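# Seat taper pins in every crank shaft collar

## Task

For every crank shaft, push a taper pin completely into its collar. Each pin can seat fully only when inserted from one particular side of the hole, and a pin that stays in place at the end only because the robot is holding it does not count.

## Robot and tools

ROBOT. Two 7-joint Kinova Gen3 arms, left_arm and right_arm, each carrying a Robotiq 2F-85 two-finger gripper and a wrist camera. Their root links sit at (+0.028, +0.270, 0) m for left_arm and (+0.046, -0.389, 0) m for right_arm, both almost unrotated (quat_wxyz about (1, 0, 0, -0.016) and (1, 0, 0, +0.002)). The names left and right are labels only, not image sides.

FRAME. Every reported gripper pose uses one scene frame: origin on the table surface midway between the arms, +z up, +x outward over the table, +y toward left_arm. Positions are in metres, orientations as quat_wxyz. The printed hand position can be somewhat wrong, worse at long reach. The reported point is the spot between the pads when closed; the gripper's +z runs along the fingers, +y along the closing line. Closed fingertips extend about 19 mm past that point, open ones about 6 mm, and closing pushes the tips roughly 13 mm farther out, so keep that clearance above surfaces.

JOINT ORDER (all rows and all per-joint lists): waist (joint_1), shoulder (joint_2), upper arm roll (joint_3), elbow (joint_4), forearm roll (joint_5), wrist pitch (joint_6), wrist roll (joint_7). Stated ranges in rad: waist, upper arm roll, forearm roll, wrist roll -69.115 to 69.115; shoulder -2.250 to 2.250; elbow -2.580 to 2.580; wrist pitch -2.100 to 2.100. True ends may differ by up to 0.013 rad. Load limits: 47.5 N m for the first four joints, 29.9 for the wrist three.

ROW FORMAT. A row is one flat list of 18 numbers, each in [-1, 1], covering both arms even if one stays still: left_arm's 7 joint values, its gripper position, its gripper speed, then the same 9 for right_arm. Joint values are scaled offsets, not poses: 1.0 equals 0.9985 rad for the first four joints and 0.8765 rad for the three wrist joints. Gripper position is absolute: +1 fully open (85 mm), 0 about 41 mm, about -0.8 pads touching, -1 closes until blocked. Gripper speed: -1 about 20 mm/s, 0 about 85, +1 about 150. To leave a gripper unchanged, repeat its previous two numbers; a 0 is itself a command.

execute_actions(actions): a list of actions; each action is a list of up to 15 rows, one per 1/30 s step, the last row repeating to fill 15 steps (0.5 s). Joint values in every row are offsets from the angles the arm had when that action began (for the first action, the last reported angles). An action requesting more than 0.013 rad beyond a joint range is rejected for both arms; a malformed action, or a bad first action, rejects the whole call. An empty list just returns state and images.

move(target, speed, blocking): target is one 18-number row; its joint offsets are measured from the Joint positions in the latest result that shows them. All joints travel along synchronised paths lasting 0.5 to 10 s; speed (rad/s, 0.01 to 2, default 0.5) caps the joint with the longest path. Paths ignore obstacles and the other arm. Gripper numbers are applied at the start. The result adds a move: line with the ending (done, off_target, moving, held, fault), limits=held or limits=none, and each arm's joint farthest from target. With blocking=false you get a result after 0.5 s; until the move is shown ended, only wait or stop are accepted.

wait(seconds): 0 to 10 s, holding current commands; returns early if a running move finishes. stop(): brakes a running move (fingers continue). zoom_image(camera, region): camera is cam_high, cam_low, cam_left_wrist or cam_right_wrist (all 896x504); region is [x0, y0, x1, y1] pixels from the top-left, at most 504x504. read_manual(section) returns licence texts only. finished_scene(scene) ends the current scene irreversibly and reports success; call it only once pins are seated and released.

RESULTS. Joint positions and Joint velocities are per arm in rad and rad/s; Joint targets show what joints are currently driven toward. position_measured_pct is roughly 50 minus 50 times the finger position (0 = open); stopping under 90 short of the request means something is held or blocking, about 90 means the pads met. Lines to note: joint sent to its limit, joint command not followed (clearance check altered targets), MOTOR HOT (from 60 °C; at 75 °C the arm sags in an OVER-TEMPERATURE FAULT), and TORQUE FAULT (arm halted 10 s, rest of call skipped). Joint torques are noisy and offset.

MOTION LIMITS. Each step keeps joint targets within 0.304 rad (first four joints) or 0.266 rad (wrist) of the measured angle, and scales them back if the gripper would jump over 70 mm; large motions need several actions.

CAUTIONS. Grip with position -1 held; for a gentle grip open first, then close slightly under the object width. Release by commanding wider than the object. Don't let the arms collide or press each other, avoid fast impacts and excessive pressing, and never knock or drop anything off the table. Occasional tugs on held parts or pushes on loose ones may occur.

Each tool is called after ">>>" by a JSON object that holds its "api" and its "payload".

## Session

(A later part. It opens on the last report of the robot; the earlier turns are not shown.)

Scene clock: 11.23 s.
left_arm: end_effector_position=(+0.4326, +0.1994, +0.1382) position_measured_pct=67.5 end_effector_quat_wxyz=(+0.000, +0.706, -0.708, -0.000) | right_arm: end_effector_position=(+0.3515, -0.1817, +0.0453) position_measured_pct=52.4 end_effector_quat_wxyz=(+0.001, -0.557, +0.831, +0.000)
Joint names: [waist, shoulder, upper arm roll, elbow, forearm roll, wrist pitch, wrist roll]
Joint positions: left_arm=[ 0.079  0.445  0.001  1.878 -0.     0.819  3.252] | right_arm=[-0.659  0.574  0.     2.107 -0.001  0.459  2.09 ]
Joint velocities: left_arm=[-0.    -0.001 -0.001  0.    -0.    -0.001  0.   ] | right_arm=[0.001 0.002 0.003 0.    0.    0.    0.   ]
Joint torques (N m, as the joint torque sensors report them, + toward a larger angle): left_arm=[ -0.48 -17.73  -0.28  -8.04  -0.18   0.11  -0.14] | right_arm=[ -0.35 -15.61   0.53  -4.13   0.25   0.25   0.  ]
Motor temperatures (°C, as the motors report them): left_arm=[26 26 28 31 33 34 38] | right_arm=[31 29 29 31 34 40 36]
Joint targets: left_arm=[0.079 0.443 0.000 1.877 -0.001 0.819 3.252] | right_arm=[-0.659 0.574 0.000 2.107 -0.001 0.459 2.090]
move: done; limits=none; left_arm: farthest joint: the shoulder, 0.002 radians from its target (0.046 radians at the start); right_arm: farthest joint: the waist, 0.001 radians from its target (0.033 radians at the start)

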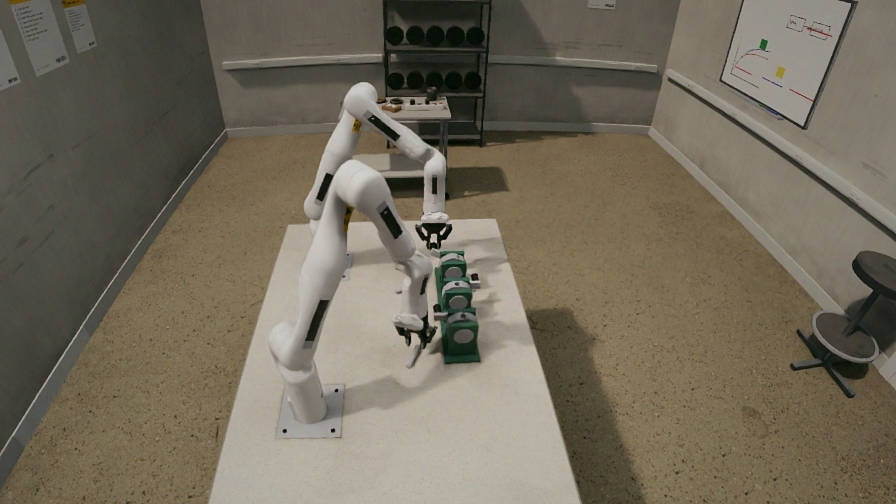

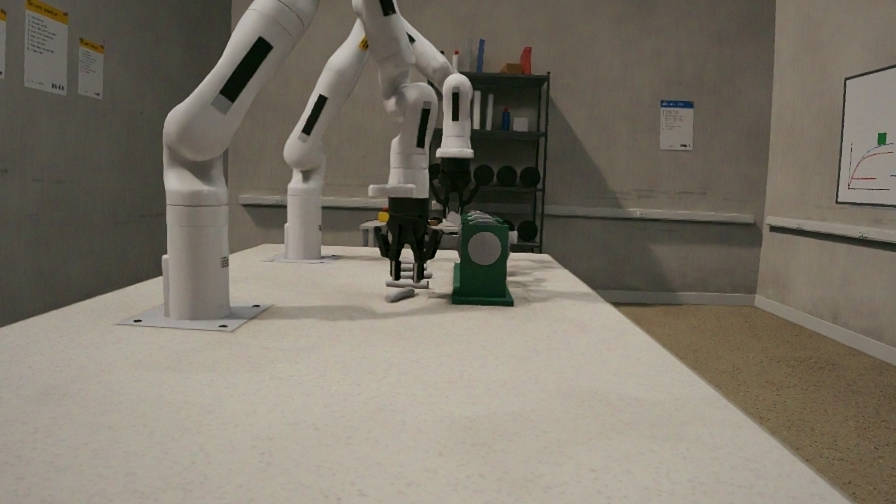

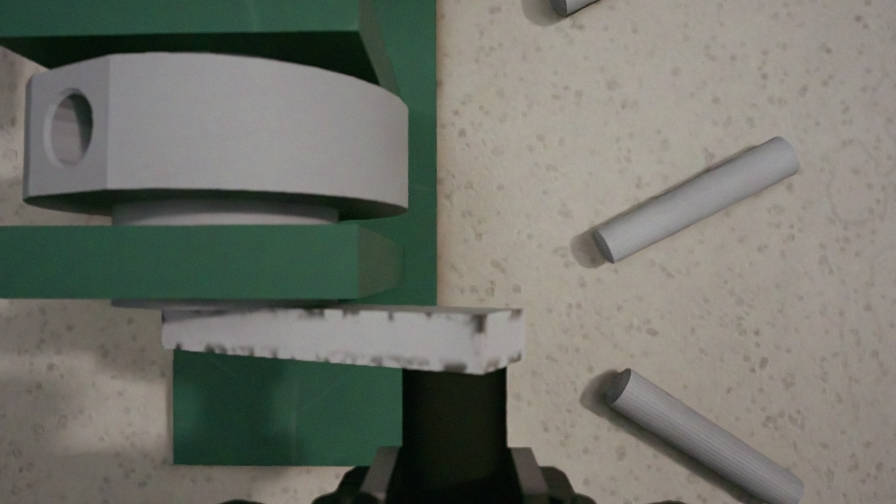

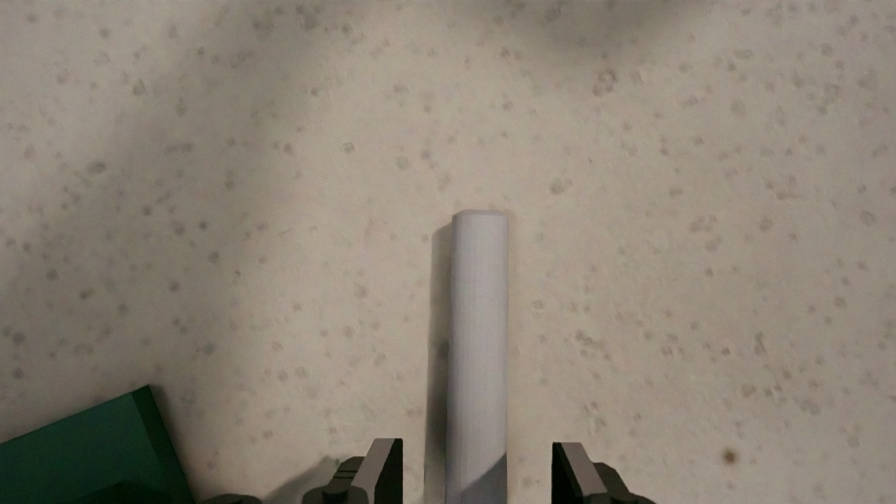

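>>> {"api": "move", "payload": {"target": [-0.006,0.006,0,-0.116,0,0.125,-0.007,-0.37,0.3,0,0.0535,0,0.012,0,-0.073,0,-0.05,0.3], "speed": 0.3}}

>>> {"api": "move", "payload": {"target": [-0.008,0.0535,0,-0.129,0,0.086,-0.008,-0.37,0.3,0,0,0,0,0,0,0,-1,0.3], "speed": 0.3}}

Scene clock: 12.43 s.
left_arm: end_effector_position=(+0.4545, +0.1994, +0.1635) position_measured_pct=67.5 end_effector_quat_wxyz=(+0.002, +0.706, -0.708, -0.003) | right_arm: end_effector_position=(+0.3511, -0.1821, +0.0241) position_measured_pct=52.4 end_effector_quat_wxyz=(+0.000, -0.557, +0.831, +0.000)
Joint names: [waist, shoulder, upper arm roll, elbow, forearm roll, wrist pitch, wrist roll]
Joint positions: left_arm=[ 0.073  0.45   0.001  1.766 -0.     0.933  3.246] | right_arm=[-0.659  0.627  0.     2.119 -0.001  0.395  2.09 ]
Joint velocities: left_arm=[-0.001  0.     0.001 -0.    -0.     0.     0.   ] | right_arm=[ 0.     0.001 -0.001 -0.001 -0.     0.    -0.   ]
Joint torques (N m, as the joint torque sensors report them, + toward a larger angle): left_arm=[ -0.35 -15.07   0.18 -10.5    0.06  -2.67  -0.11] | right_arm=[ -0.04 -15.96   0.38  -3.23   0.32   0.     0.05]
Motor temperatures (°C, as the motors report them): left_arm=[26 26 28 31 33 34 38] | right_arm=[31 29 29 31 34 40 36]
Joint targets: left_arm=[0.073 0.451 0.001 1.763 -0.000 0.929 3.246] | right_arm=[-0.659 0.627 0.000 2.119 -0.001 0.395 2.090]
move: done; limits=none; left_arm: farthest joint: the wrist pitch, 0.005 radians from its target (0.110 radians at the start); right_arm: farthest joint: the waist, 0.000 radians from its target (0.000 radians at the start)

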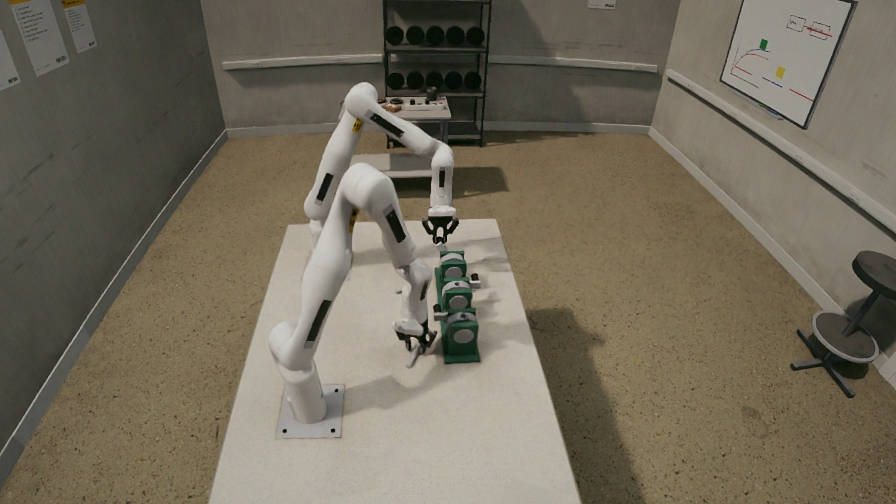

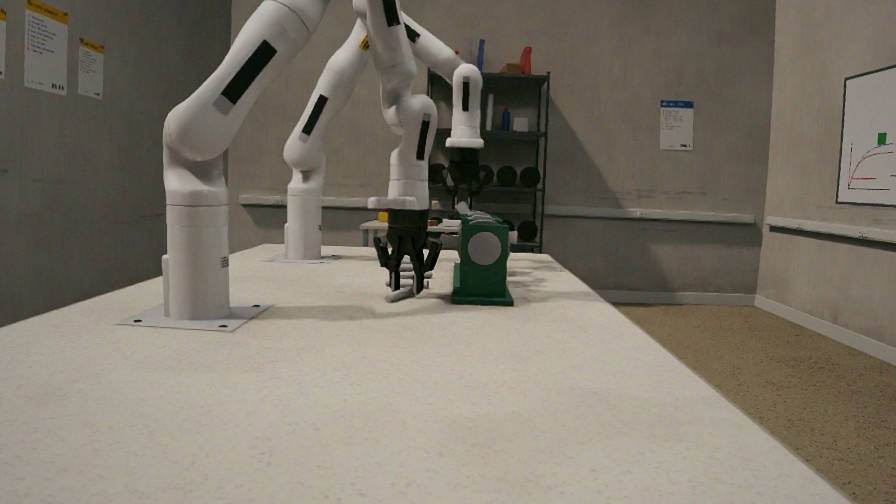

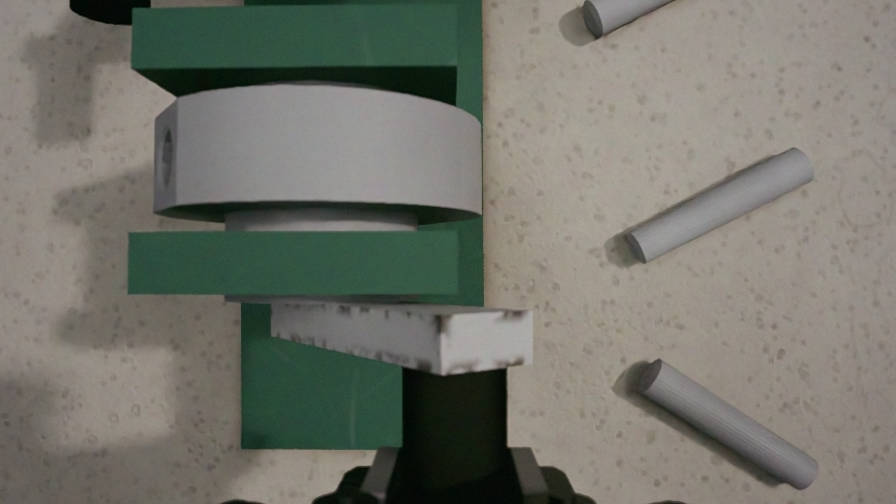

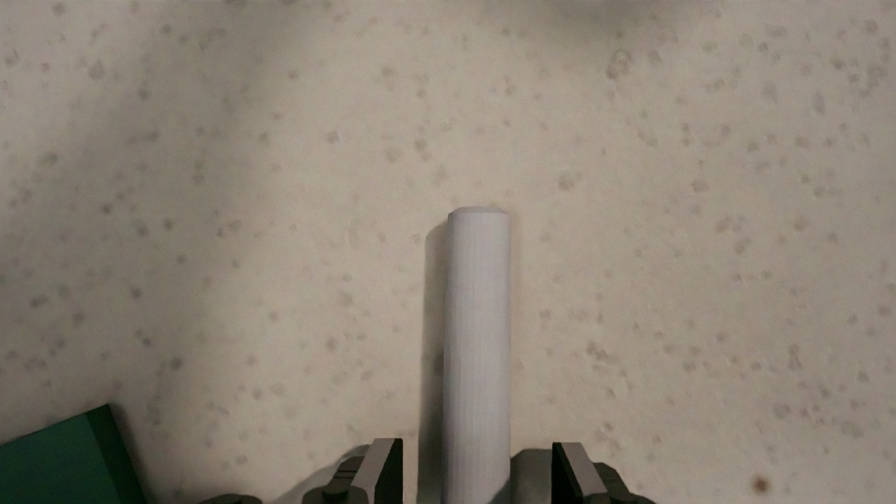

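Scene clock: 13.23 s.
left_arm: end_effector_position=(+0.4894, +0.1994, +0.1763) position_measured_pct=67.5 end_effector_quat_wxyz=(+0.000, +0.706, -0.708, -0.000) | right_arm: end_effector_position=(+0.3511, -0.1821, +0.0246) position_measured_pct=77.4 end_effector_quat_wxyz=(+0.000, -0.557, +0.831, +0.000)
Joint names: [waist, shoulder, upper arm roll, elbow, forearm roll, wrist pitch, wrist roll]
Joint positions: left_arm=[ 0.066  0.496  0.001  1.635 -0.001  1.011  3.239] | right_arm=[-0.659  0.626  0.     2.119 -0.001  0.396  2.09 ]
Joint velocities: left_arm=[ 0.     0.     0.    -0.001 -0.    -0.002 -0.   ] | right_arm=[ 0.     0.001 -0.    -0.001 -0.     0.001  0.   ]
Joint torques (N m, as the joint torque sensors report them, + toward a larger angle): left_arm=[ -0.42 -12.55   0.03  -6.39   0.    -1.39   0.17] | right_arm=[ -0.2  -14.8    0.52  -3.32   0.13   0.1    0.01]
Motor temperatures (°C, as the motors report them): left_arm=[26 26 28 31 33 34 38] | right_arm=[31 29 29 31 34 40 36]
Joint targets: left_arm=[0.065 0.503 0.001 1.637 -0.000 1.009 3.239] | right_arm=[-0.659 0.627 0.000 2.119 -0.001 0.395 2.090]
move: done; limits=none; left_arm: farthest joint: the shoulder, 0.007 radians from its target (0.054 radians at the start); right_arm: farthest joint: the shoulder, 0.001 radians from its target (0.000 radians at the start)

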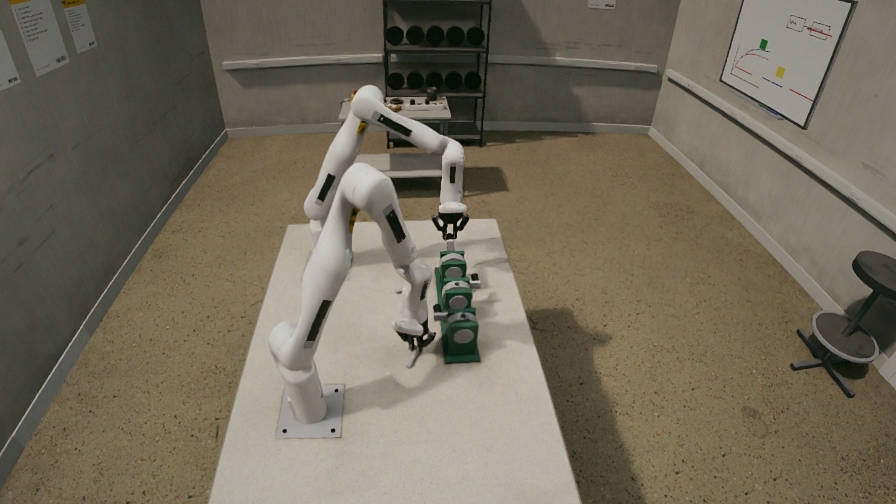

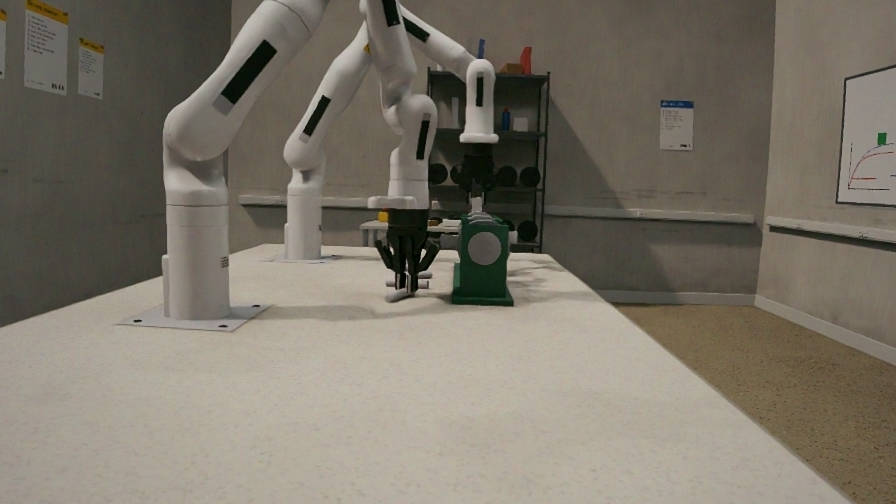

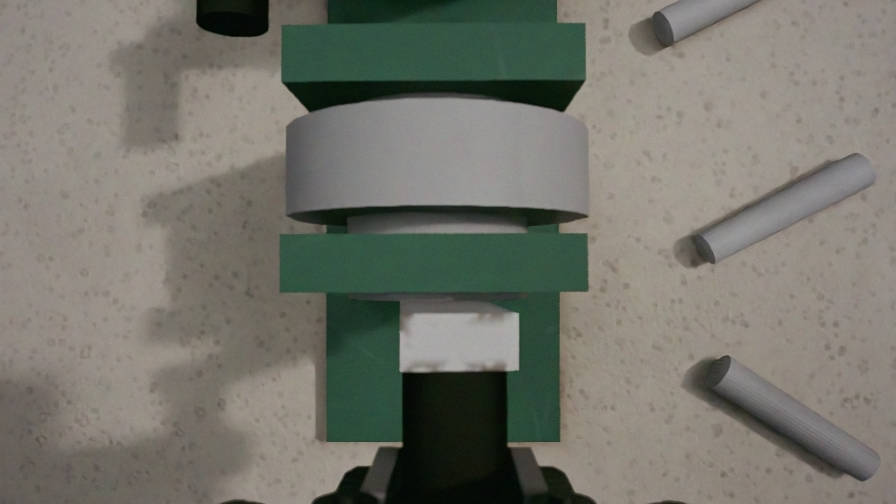

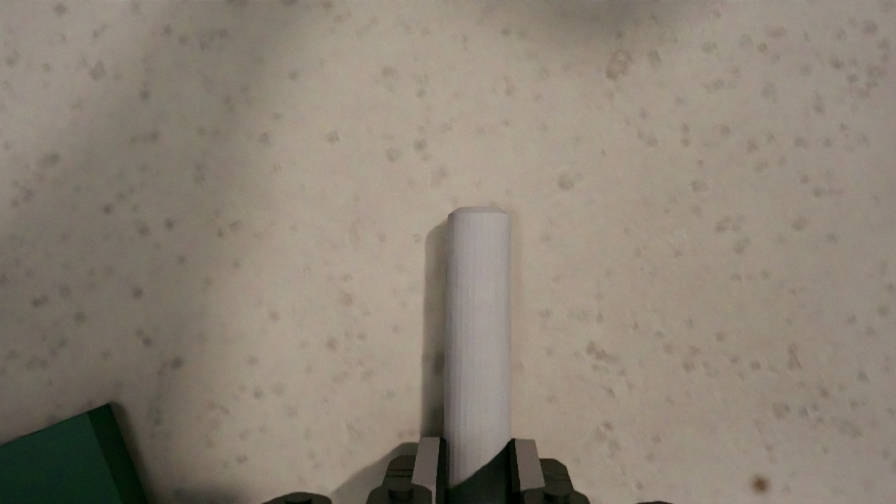

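>>> {"api": "move", "payload": {"target": [-0.007,0.095,0,-0.135,0,0.0445,-0.007,-0.37,0.3,0,-0.176,0,-0.069,0,0.278,0,-1,0.3], "speed": 0.4}}

>>> {"api": "move", "payload": {"target": [-0.0045,0.085,0,-0.066,0,-0.02,-0.005,-0.37,0.3,0,-0.3,0,0.25,0,-0.88,-0.3,-1,0.3], "speed": 0.9}}

Scene clock: 14.97 s.
left_arm: end_effector_position=(+0.5309, +0.1992, +0.1672) position_measured_pct=67.5 end_effector_quat_wxyz=(-0.001, +0.707, -0.707, +0.000) | right_arm: end_effector_position=(+0.3538, -0.1799, +0.1003) position_measured_pct=77.4 end_effector_quat_wxyz=(+0.001, -0.557, +0.831, +0.000)
Joint names: [waist, shoulder, upper arm roll, elbow, forearm roll, wrist pitch, wrist roll]
Joint positions: left_arm=[ 0.058  0.59   0.001  1.5   -0.001  1.05   3.233] | right_arm=[-0.659  0.45   0.     2.05  -0.001  0.64   2.09 ]
Joint velocities: left_arm=[ 0.001  0.001  0.    -0.    -0.     0.     0.   ] | right_arm=[-0.    -0.001 -0.001  0.    -0.    -0.    -0.   ]
Joint torques (N m, as the joint torque sensors report them, + toward a larger angle): left_arm=[ -0.1  -18.93   0.71  -7.22   0.08  -0.35  -0.14] | right_arm=[  0.02 -15.12   0.7   -5.28   0.06   0.13  -0.2 ]
Motor temperatures (°C, as the motors report them): left_arm=[26 26 28 31 33 34 38] | right_arm=[31 29 29 31 34 40 36]
Joint targets: left_arm=[0.059 0.591 0.001 1.500 -0.001 1.050 3.233] | right_arm=[-0.659 0.450 0.000 2.050 -0.001 0.640 2.090]
move: done; limits=none; left_arm: farthest joint: the waist, 0.001 radians from its target (0.006 radians at the start); right_arm: farthest joint: the waist, 0.000 radians from its target (0.000 radians at the start)

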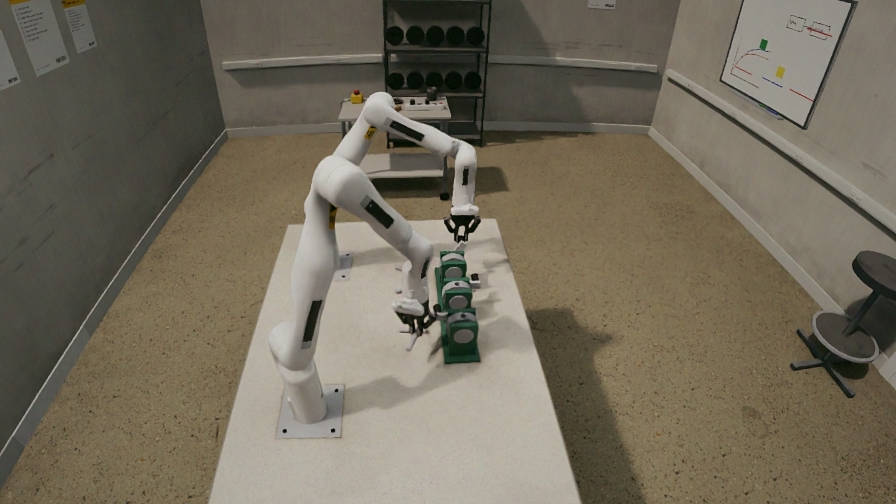

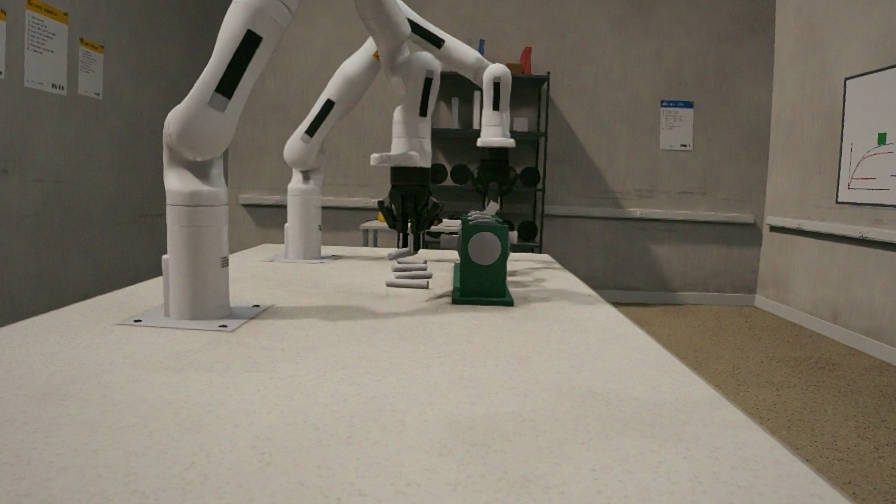

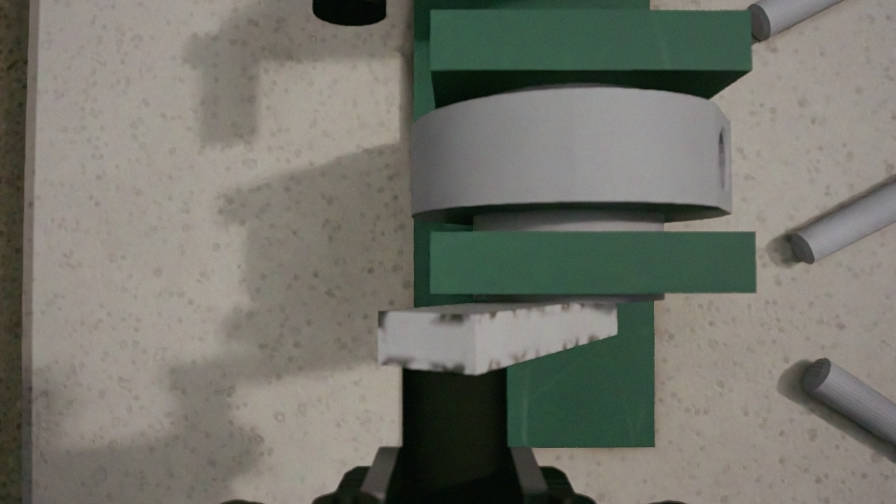

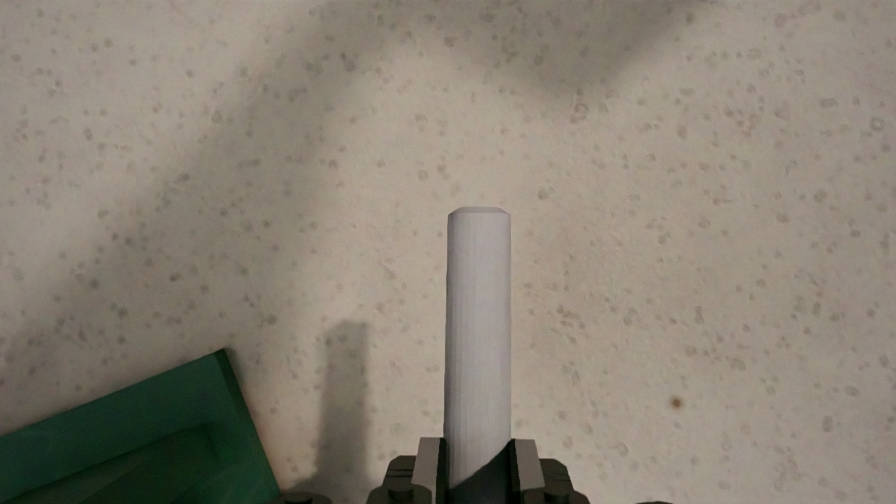

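Scene clock: 16.40 s.
left_arm: end_effector_position=(+0.5564, +0.1991, +0.1412) position_measured_pct=67.5 end_effector_quat_wxyz=(-0.000, +0.707, -0.707, +0.000) | right_arm: end_effector_position=(+0.4487, -0.1062, +0.2466) position_measured_pct=77.4 end_effector_quat_wxyz=(+0.391, -0.406, +0.822, +0.080)
Joint names: [waist, shoulder, upper arm roll, elbow, forearm roll, wrist pitch, wrist roll]
Joint positions: left_arm=[ 0.054  0.674  0.001  1.434 -0.001  1.033  3.228] | right_arm=[-0.659  0.151  0.     2.3   -0.001 -0.132  1.827]
Joint velocities: left_arm=[-0.     0.001 -0.001 -0.001  0.     0.    -0.   ] | right_arm=[-0.    -0.003 -0.001 -0.    -0.    -0.001  0.   ]
Joint torques (N m, as the joint torque sensors report them, + toward a larger angle): left_arm=[ -0.33 -20.75  -0.08  -7.91   0.14  -0.34  -0.19] | right_arm=[ -0.7  -11.71   0.01  -8.27   0.07  -2.34  -0.29]
Motor temperatures (°C, as the motors report them): left_arm=[26 26 28 31 33 34 38] | right_arm=[31 29 29 31 34 40 36]
Joint targets: left_arm=[0.054 0.675 0.001 1.434 -0.001 1.033 3.229] | right_arm=[-0.659 0.151 0.000 2.300 -0.001 -0.132 1.827]
move: done; limits=none; left_arm: farthest joint: the shoulder, 0.001 radians from its target (0.085 radians at the start); right_arm: farthest joint: the shoulder, 0.001 radians from its target (0.300 radians at the start)

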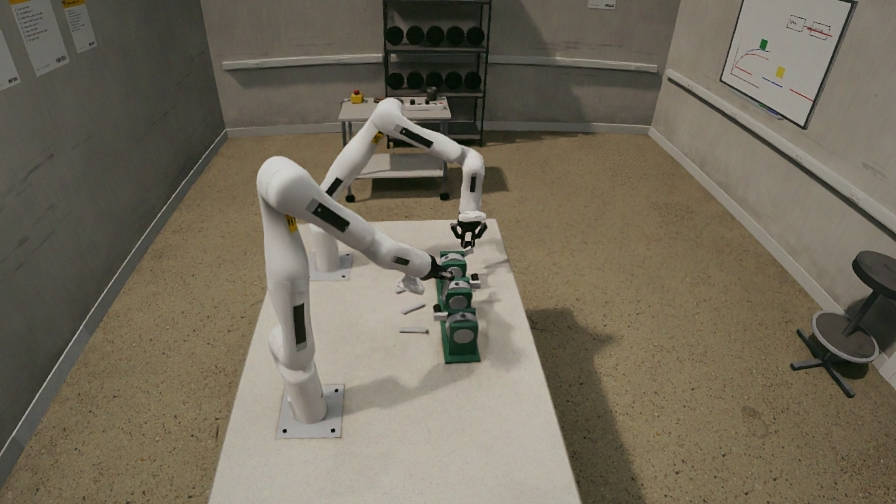

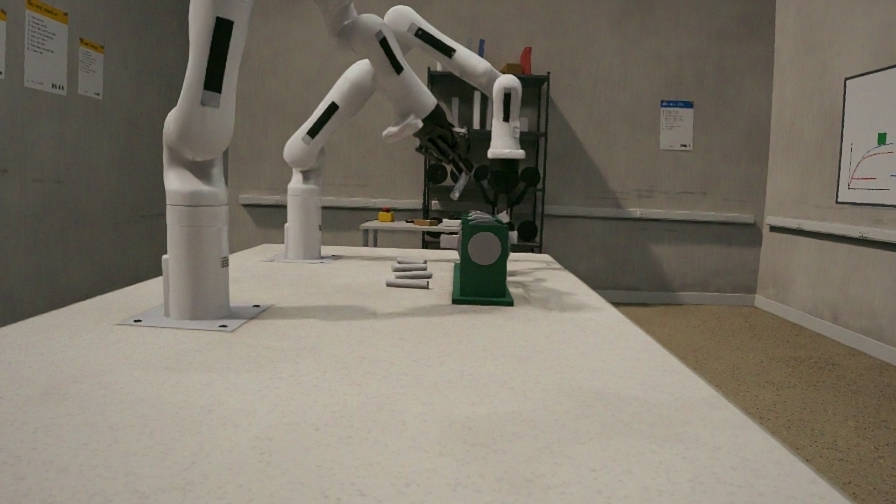

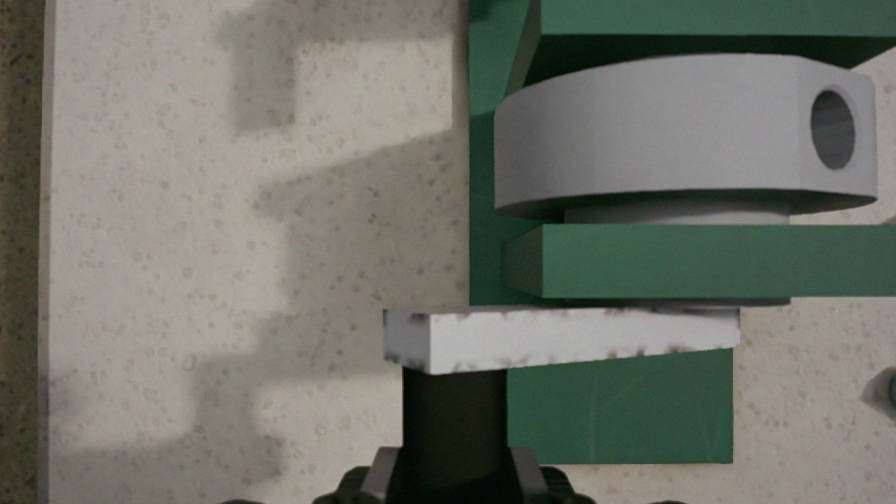

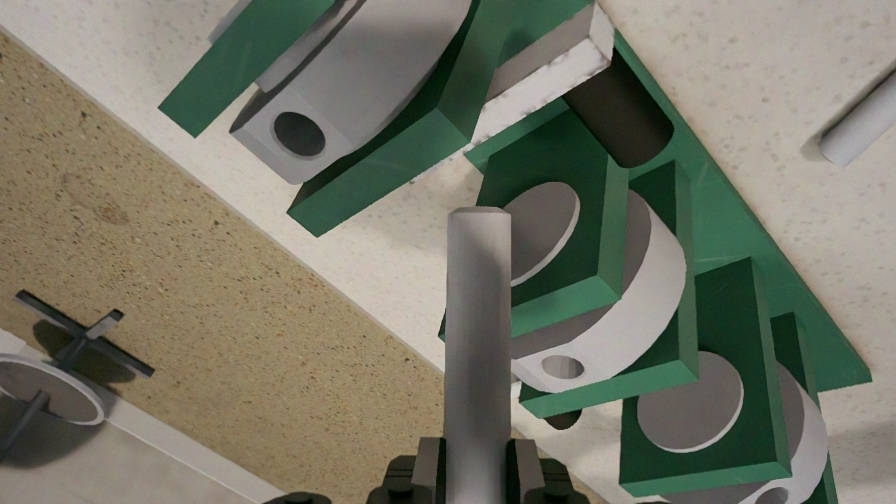

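>>> {"api": "move", "payload": {"target": [-0.0015,0.066,0,0.003,0,-0.079,-0.002,-0.37,0.3,-0.06,0.3,0,0,0,-1,-0.292,-1,0.3], "speed": 0.9}}

>>> {"api": "move", "payload": {"target": [0,0,0,0,0,0,0,0.1,0.3,0,0.464,0,0.21,0,-0.964,0,-1,0.3], "speed": 0.9}}

Scene clock: 18.37 s.
left_arm: end_effector_position=(+0.5653, +0.1991, +0.1049) position_measured_pct=67.5 end_effector_quat_wxyz=(+0.000, +0.707, -0.708, -0.000) | right_arm: end_effector_position=(+0.5199, -0.0047, +0.3200) position_measured_pct=77.4 end_effector_quat_wxyz=(+0.603, -0.270, +0.716, +0.227)
Joint names: [waist, shoulder, upper arm roll, elbow, forearm roll, wrist pitch, wrist roll]
Joint positions: left_arm=[ 0.052  0.74   0.001  1.438 -0.001  0.965  3.227] | right_arm=[-0.718  0.45   0.     2.3   -0.001 -1.008  1.572]
Joint velocities: left_arm=[ 0.     0.     0.002 -0.    -0.    -0.     0.   ] | right_arm=[-0.     0.002  0.001 -0.002 -0.     0.     0.   ]
Joint torques (N m, as the joint torque sensors report them, + toward a larger angle): left_arm=[ -0.58 -21.26  -0.5   -8.22   0.04  -0.81  -0.21] | right_arm=[ -0.35 -16.23   0.23  -6.79   0.09  -3.13   0.16]
Motor temperatures (°C, as the motors report them): left_arm=[26 27 28 31 33 34 38] | right_arm=[31 29 29 31 34 40 36]
Joint targets: left_arm=[0.052 0.740 0.001 1.437 -0.001 0.964 3.227] | right_arm=[-0.719 0.451 0.000 2.300 -0.001 -1.008 1.572]
move: done; limits=none; left_arm: farthest joint: the elbow, 0.001 radians from its target (0.003 radians at the start); right_arm: farthest joint: the waist, 0.000 radians from its target (0.060 radians at the start)

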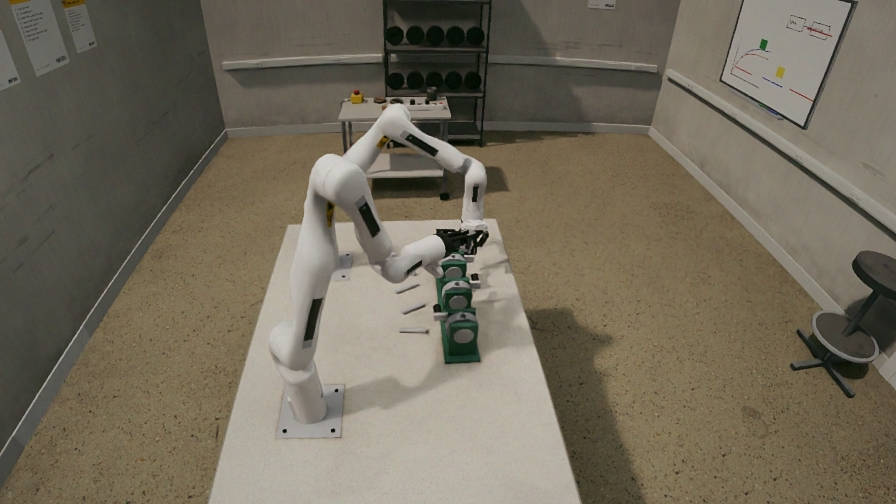

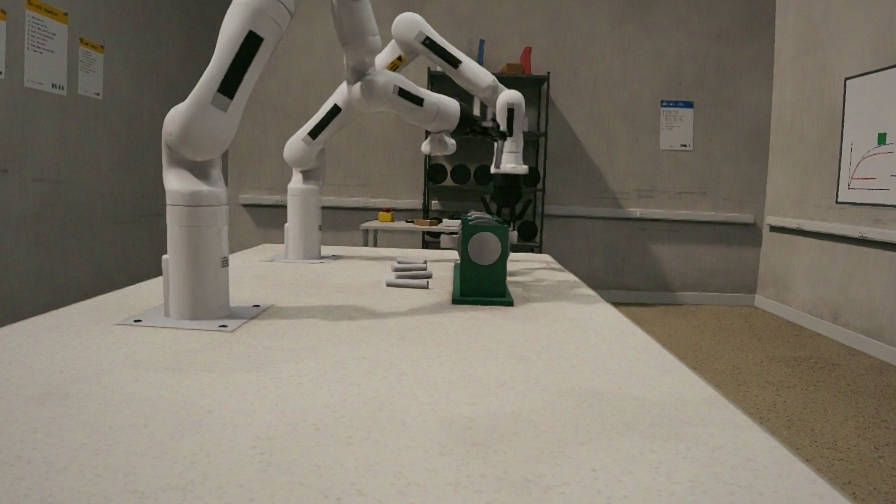

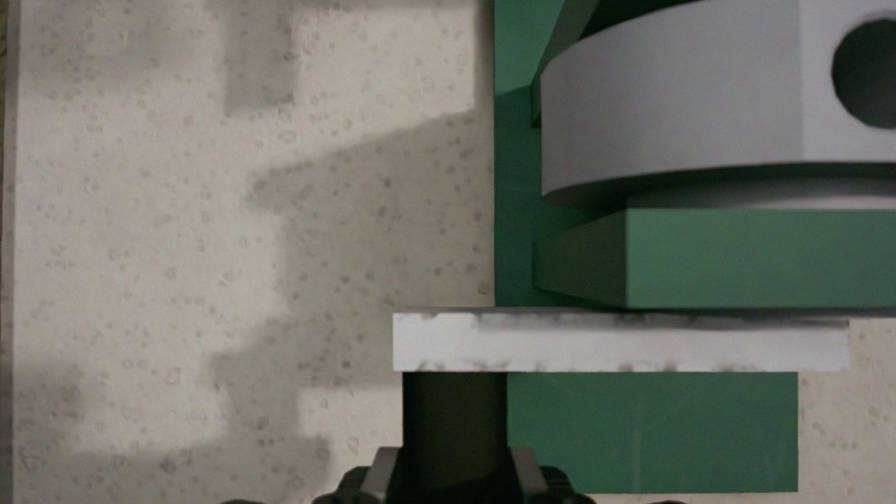

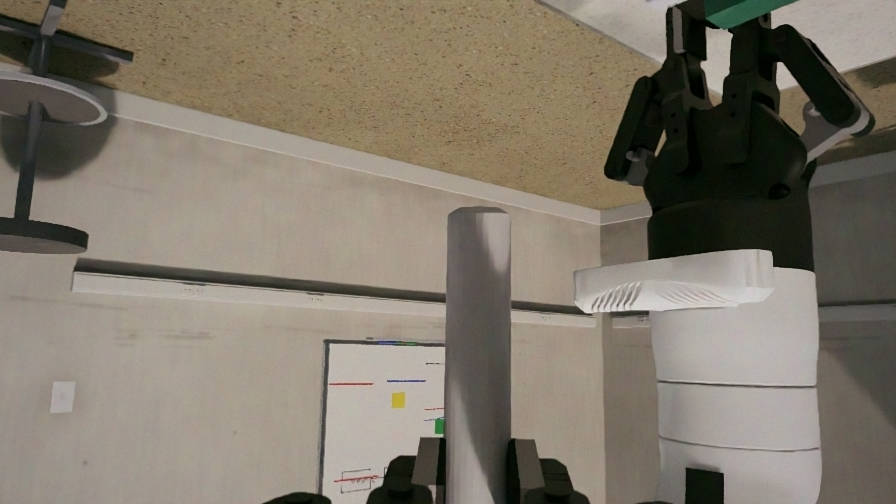

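Scene clock: 19.90 s.
left_arm: end_effector_position=(+0.5653, +0.1991, +0.1049) position_measured_pct=45.2 end_effector_quat_wxyz=(+0.000, +0.707, -0.708, -0.000) | right_arm: end_effector_position=(+0.4803, -0.0395, +0.2402) position_measured_pct=77.4 end_effector_quat_wxyz=(+0.662, -0.250, +0.661, +0.249)
Joint names: [waist, shoulder, upper arm roll, elbow, forearm roll, wrist pitch, wrist roll]
Joint positions: left_arm=[ 0.052  0.74   0.001  1.438 -0.001  0.965  3.227] | right_arm=[-0.718  0.913  0.     2.51  -0.001 -1.853  1.572]
Joint velocities: left_arm=[ 0.001  0.    -0.002  0.     0.    -0.001  0.   ] | right_arm=[ 0.     0.001 -0.    -0.001 -0.     0.001 -0.   ]
Joint torques (N m, as the joint torque sensors report them, + toward a larger angle): left_arm=[  0.07 -21.5   -0.07  -7.39   0.01  -0.22  -0.05] | right_arm=[ -0.07 -18.55   0.81  -0.67  -0.09  -3.35   0.  ]
Motor temperatures (°C, as the motors report them): left_arm=[26 27 28 31 33 34 38] | right_arm=[31 29 29 31 34 40 36]
Joint targets: left_arm=[0.052 0.740 0.001 1.438 -0.001 0.965 3.227] | right_arm=[-0.718 0.914 0.000 2.510 -0.001 -1.853 1.572]
move: done; limits=none; left_arm: farthest joint: the waist, 0.000 radians from its target (0.000 radians at the start); right_arm: farthest joint: the waist, 0.000 radians from its target (0.000 radians at the start)

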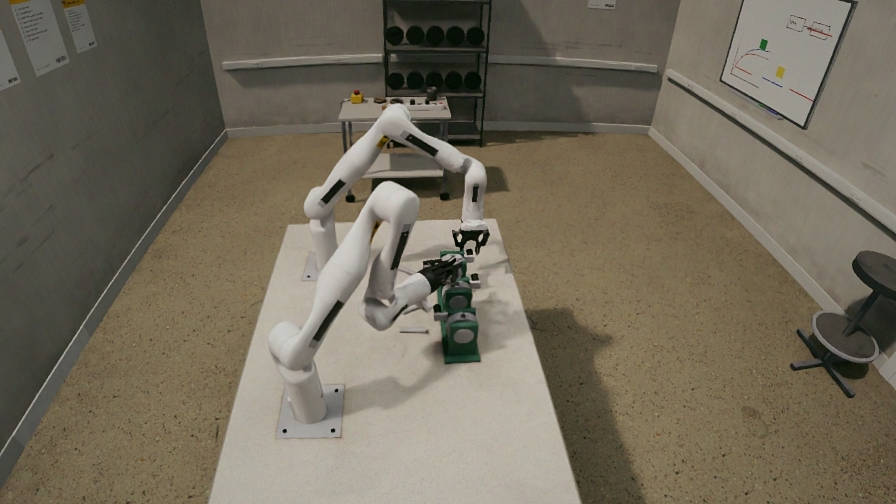

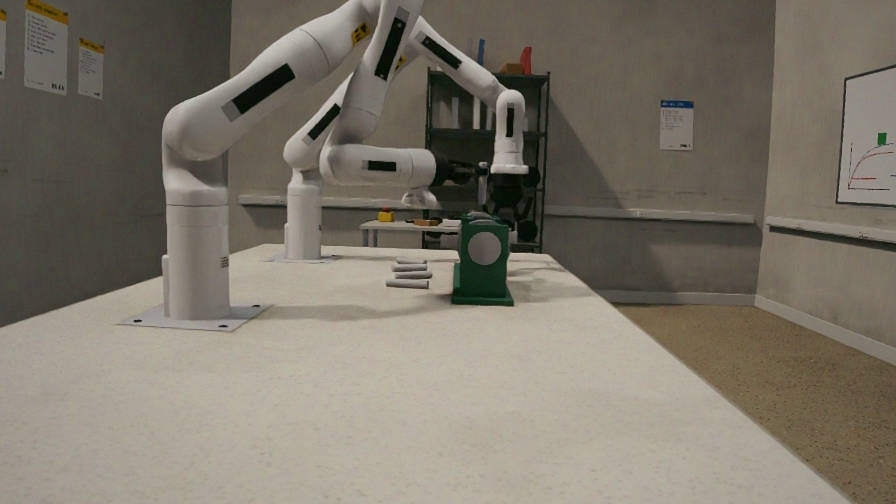

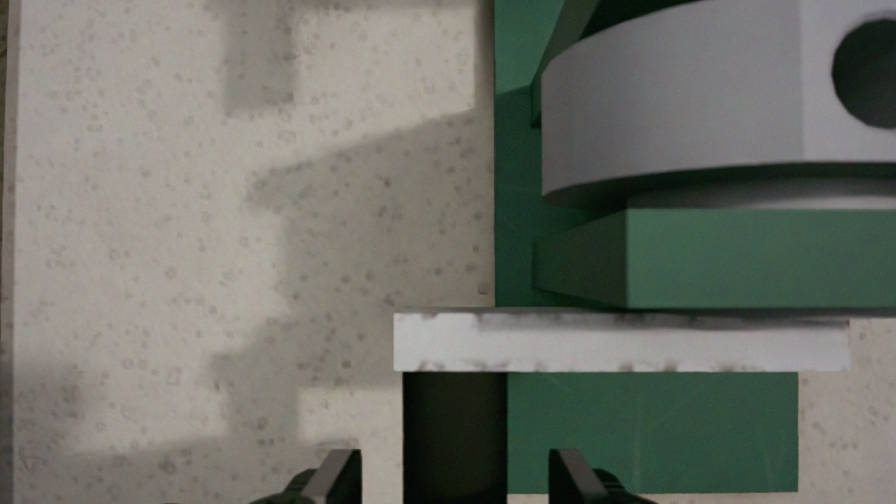

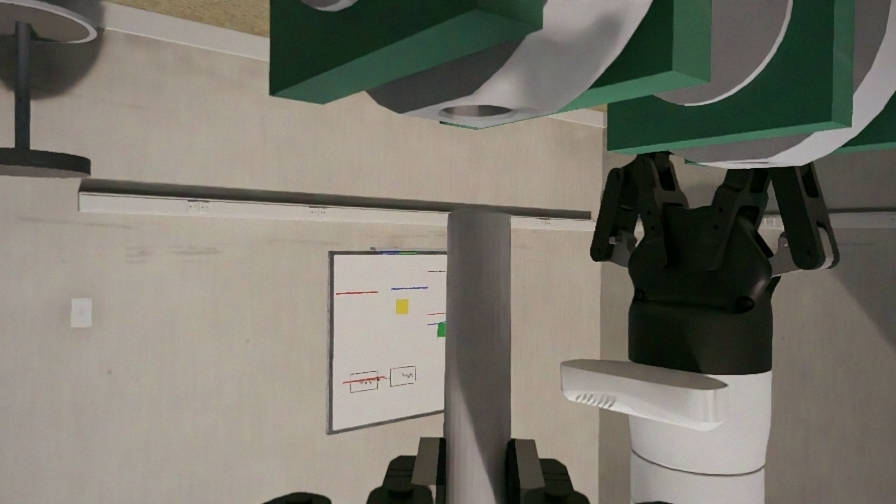

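>>> {"api": "execute_actions", "payload": {"actions": []}}

Scene clock: 21.63 s.
left_arm: end_effector_position=(+0.5653, +0.1991, +0.1049) position_measured_pct=45.2 end_effector_quat_wxyz=(+0.000, +0.707, -0.708, -0.000) | right_arm: end_effector_position=(+0.4803, -0.0395, +0.2401) position_measured_pct=77.4 end_effector_quat_wxyz=(+0.662, -0.250, +0.661, +0.249)
Joint names: [waist, shoulder, upper arm roll, elbow, forearm roll, wrist pitch, wrist roll]
Joint positions: left_arm=[ 0.052  0.74   0.001  1.438 -0.001  0.965  3.227] | right_arm=[-0.718  0.914  0.     2.51  -0.001 -1.853  1.572]
Joint velocities: left_arm=[ 0.001  0.     0.001 -0.    -0.    -0.002  0.   ] | right_arm=[-0.     0.     0.     0.001 -0.    -0.    -0.   ]
Joint torques (N m, as the joint torque sensors report them, + toward a larger angle): left_arm=[ -0.53 -21.7    0.26  -7.65  -0.15  -0.25  -0.21] | right_arm=[ -0.11 -18.32   0.84  -0.21   0.12  -3.27   0.18]
Motor temperatures (°C, as the motors report them): left_arm=[26 27 28 31 33 34 38] | right_arm=[31 29 29 31 34 40 36]
Joint targets: left_arm=[0.052 0.740 0.001 1.438 -0.001 0.965 3.227] | right_arm=[-0.718 0.914 0.000 2.510 -0.001 -1.853 1.572]

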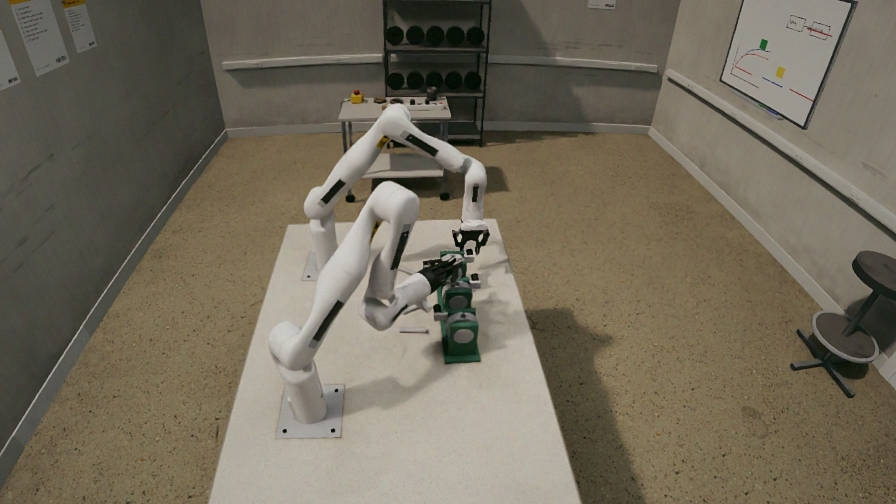

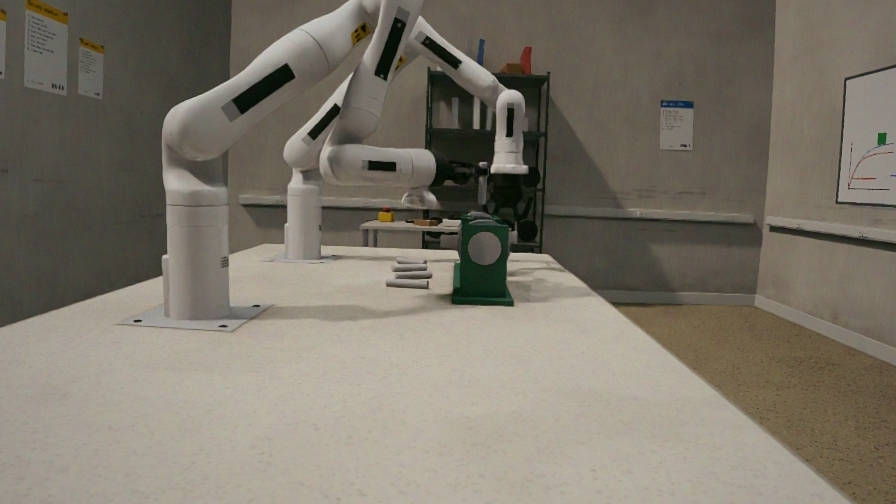

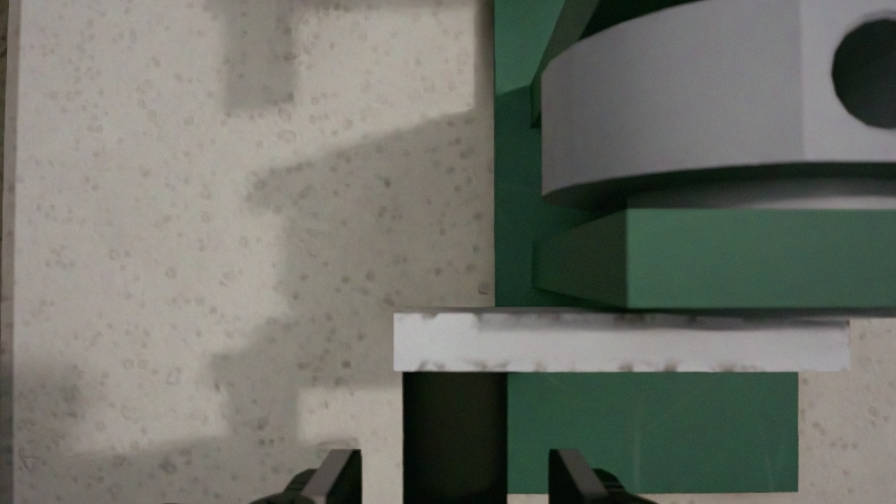

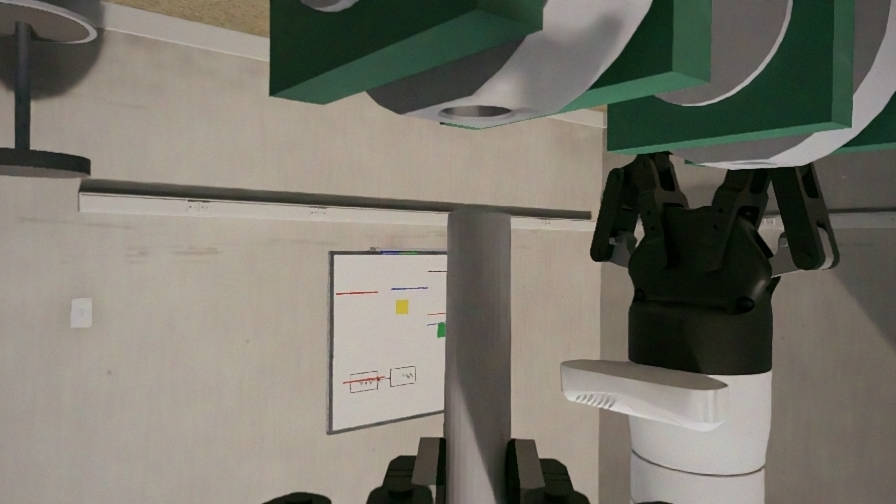

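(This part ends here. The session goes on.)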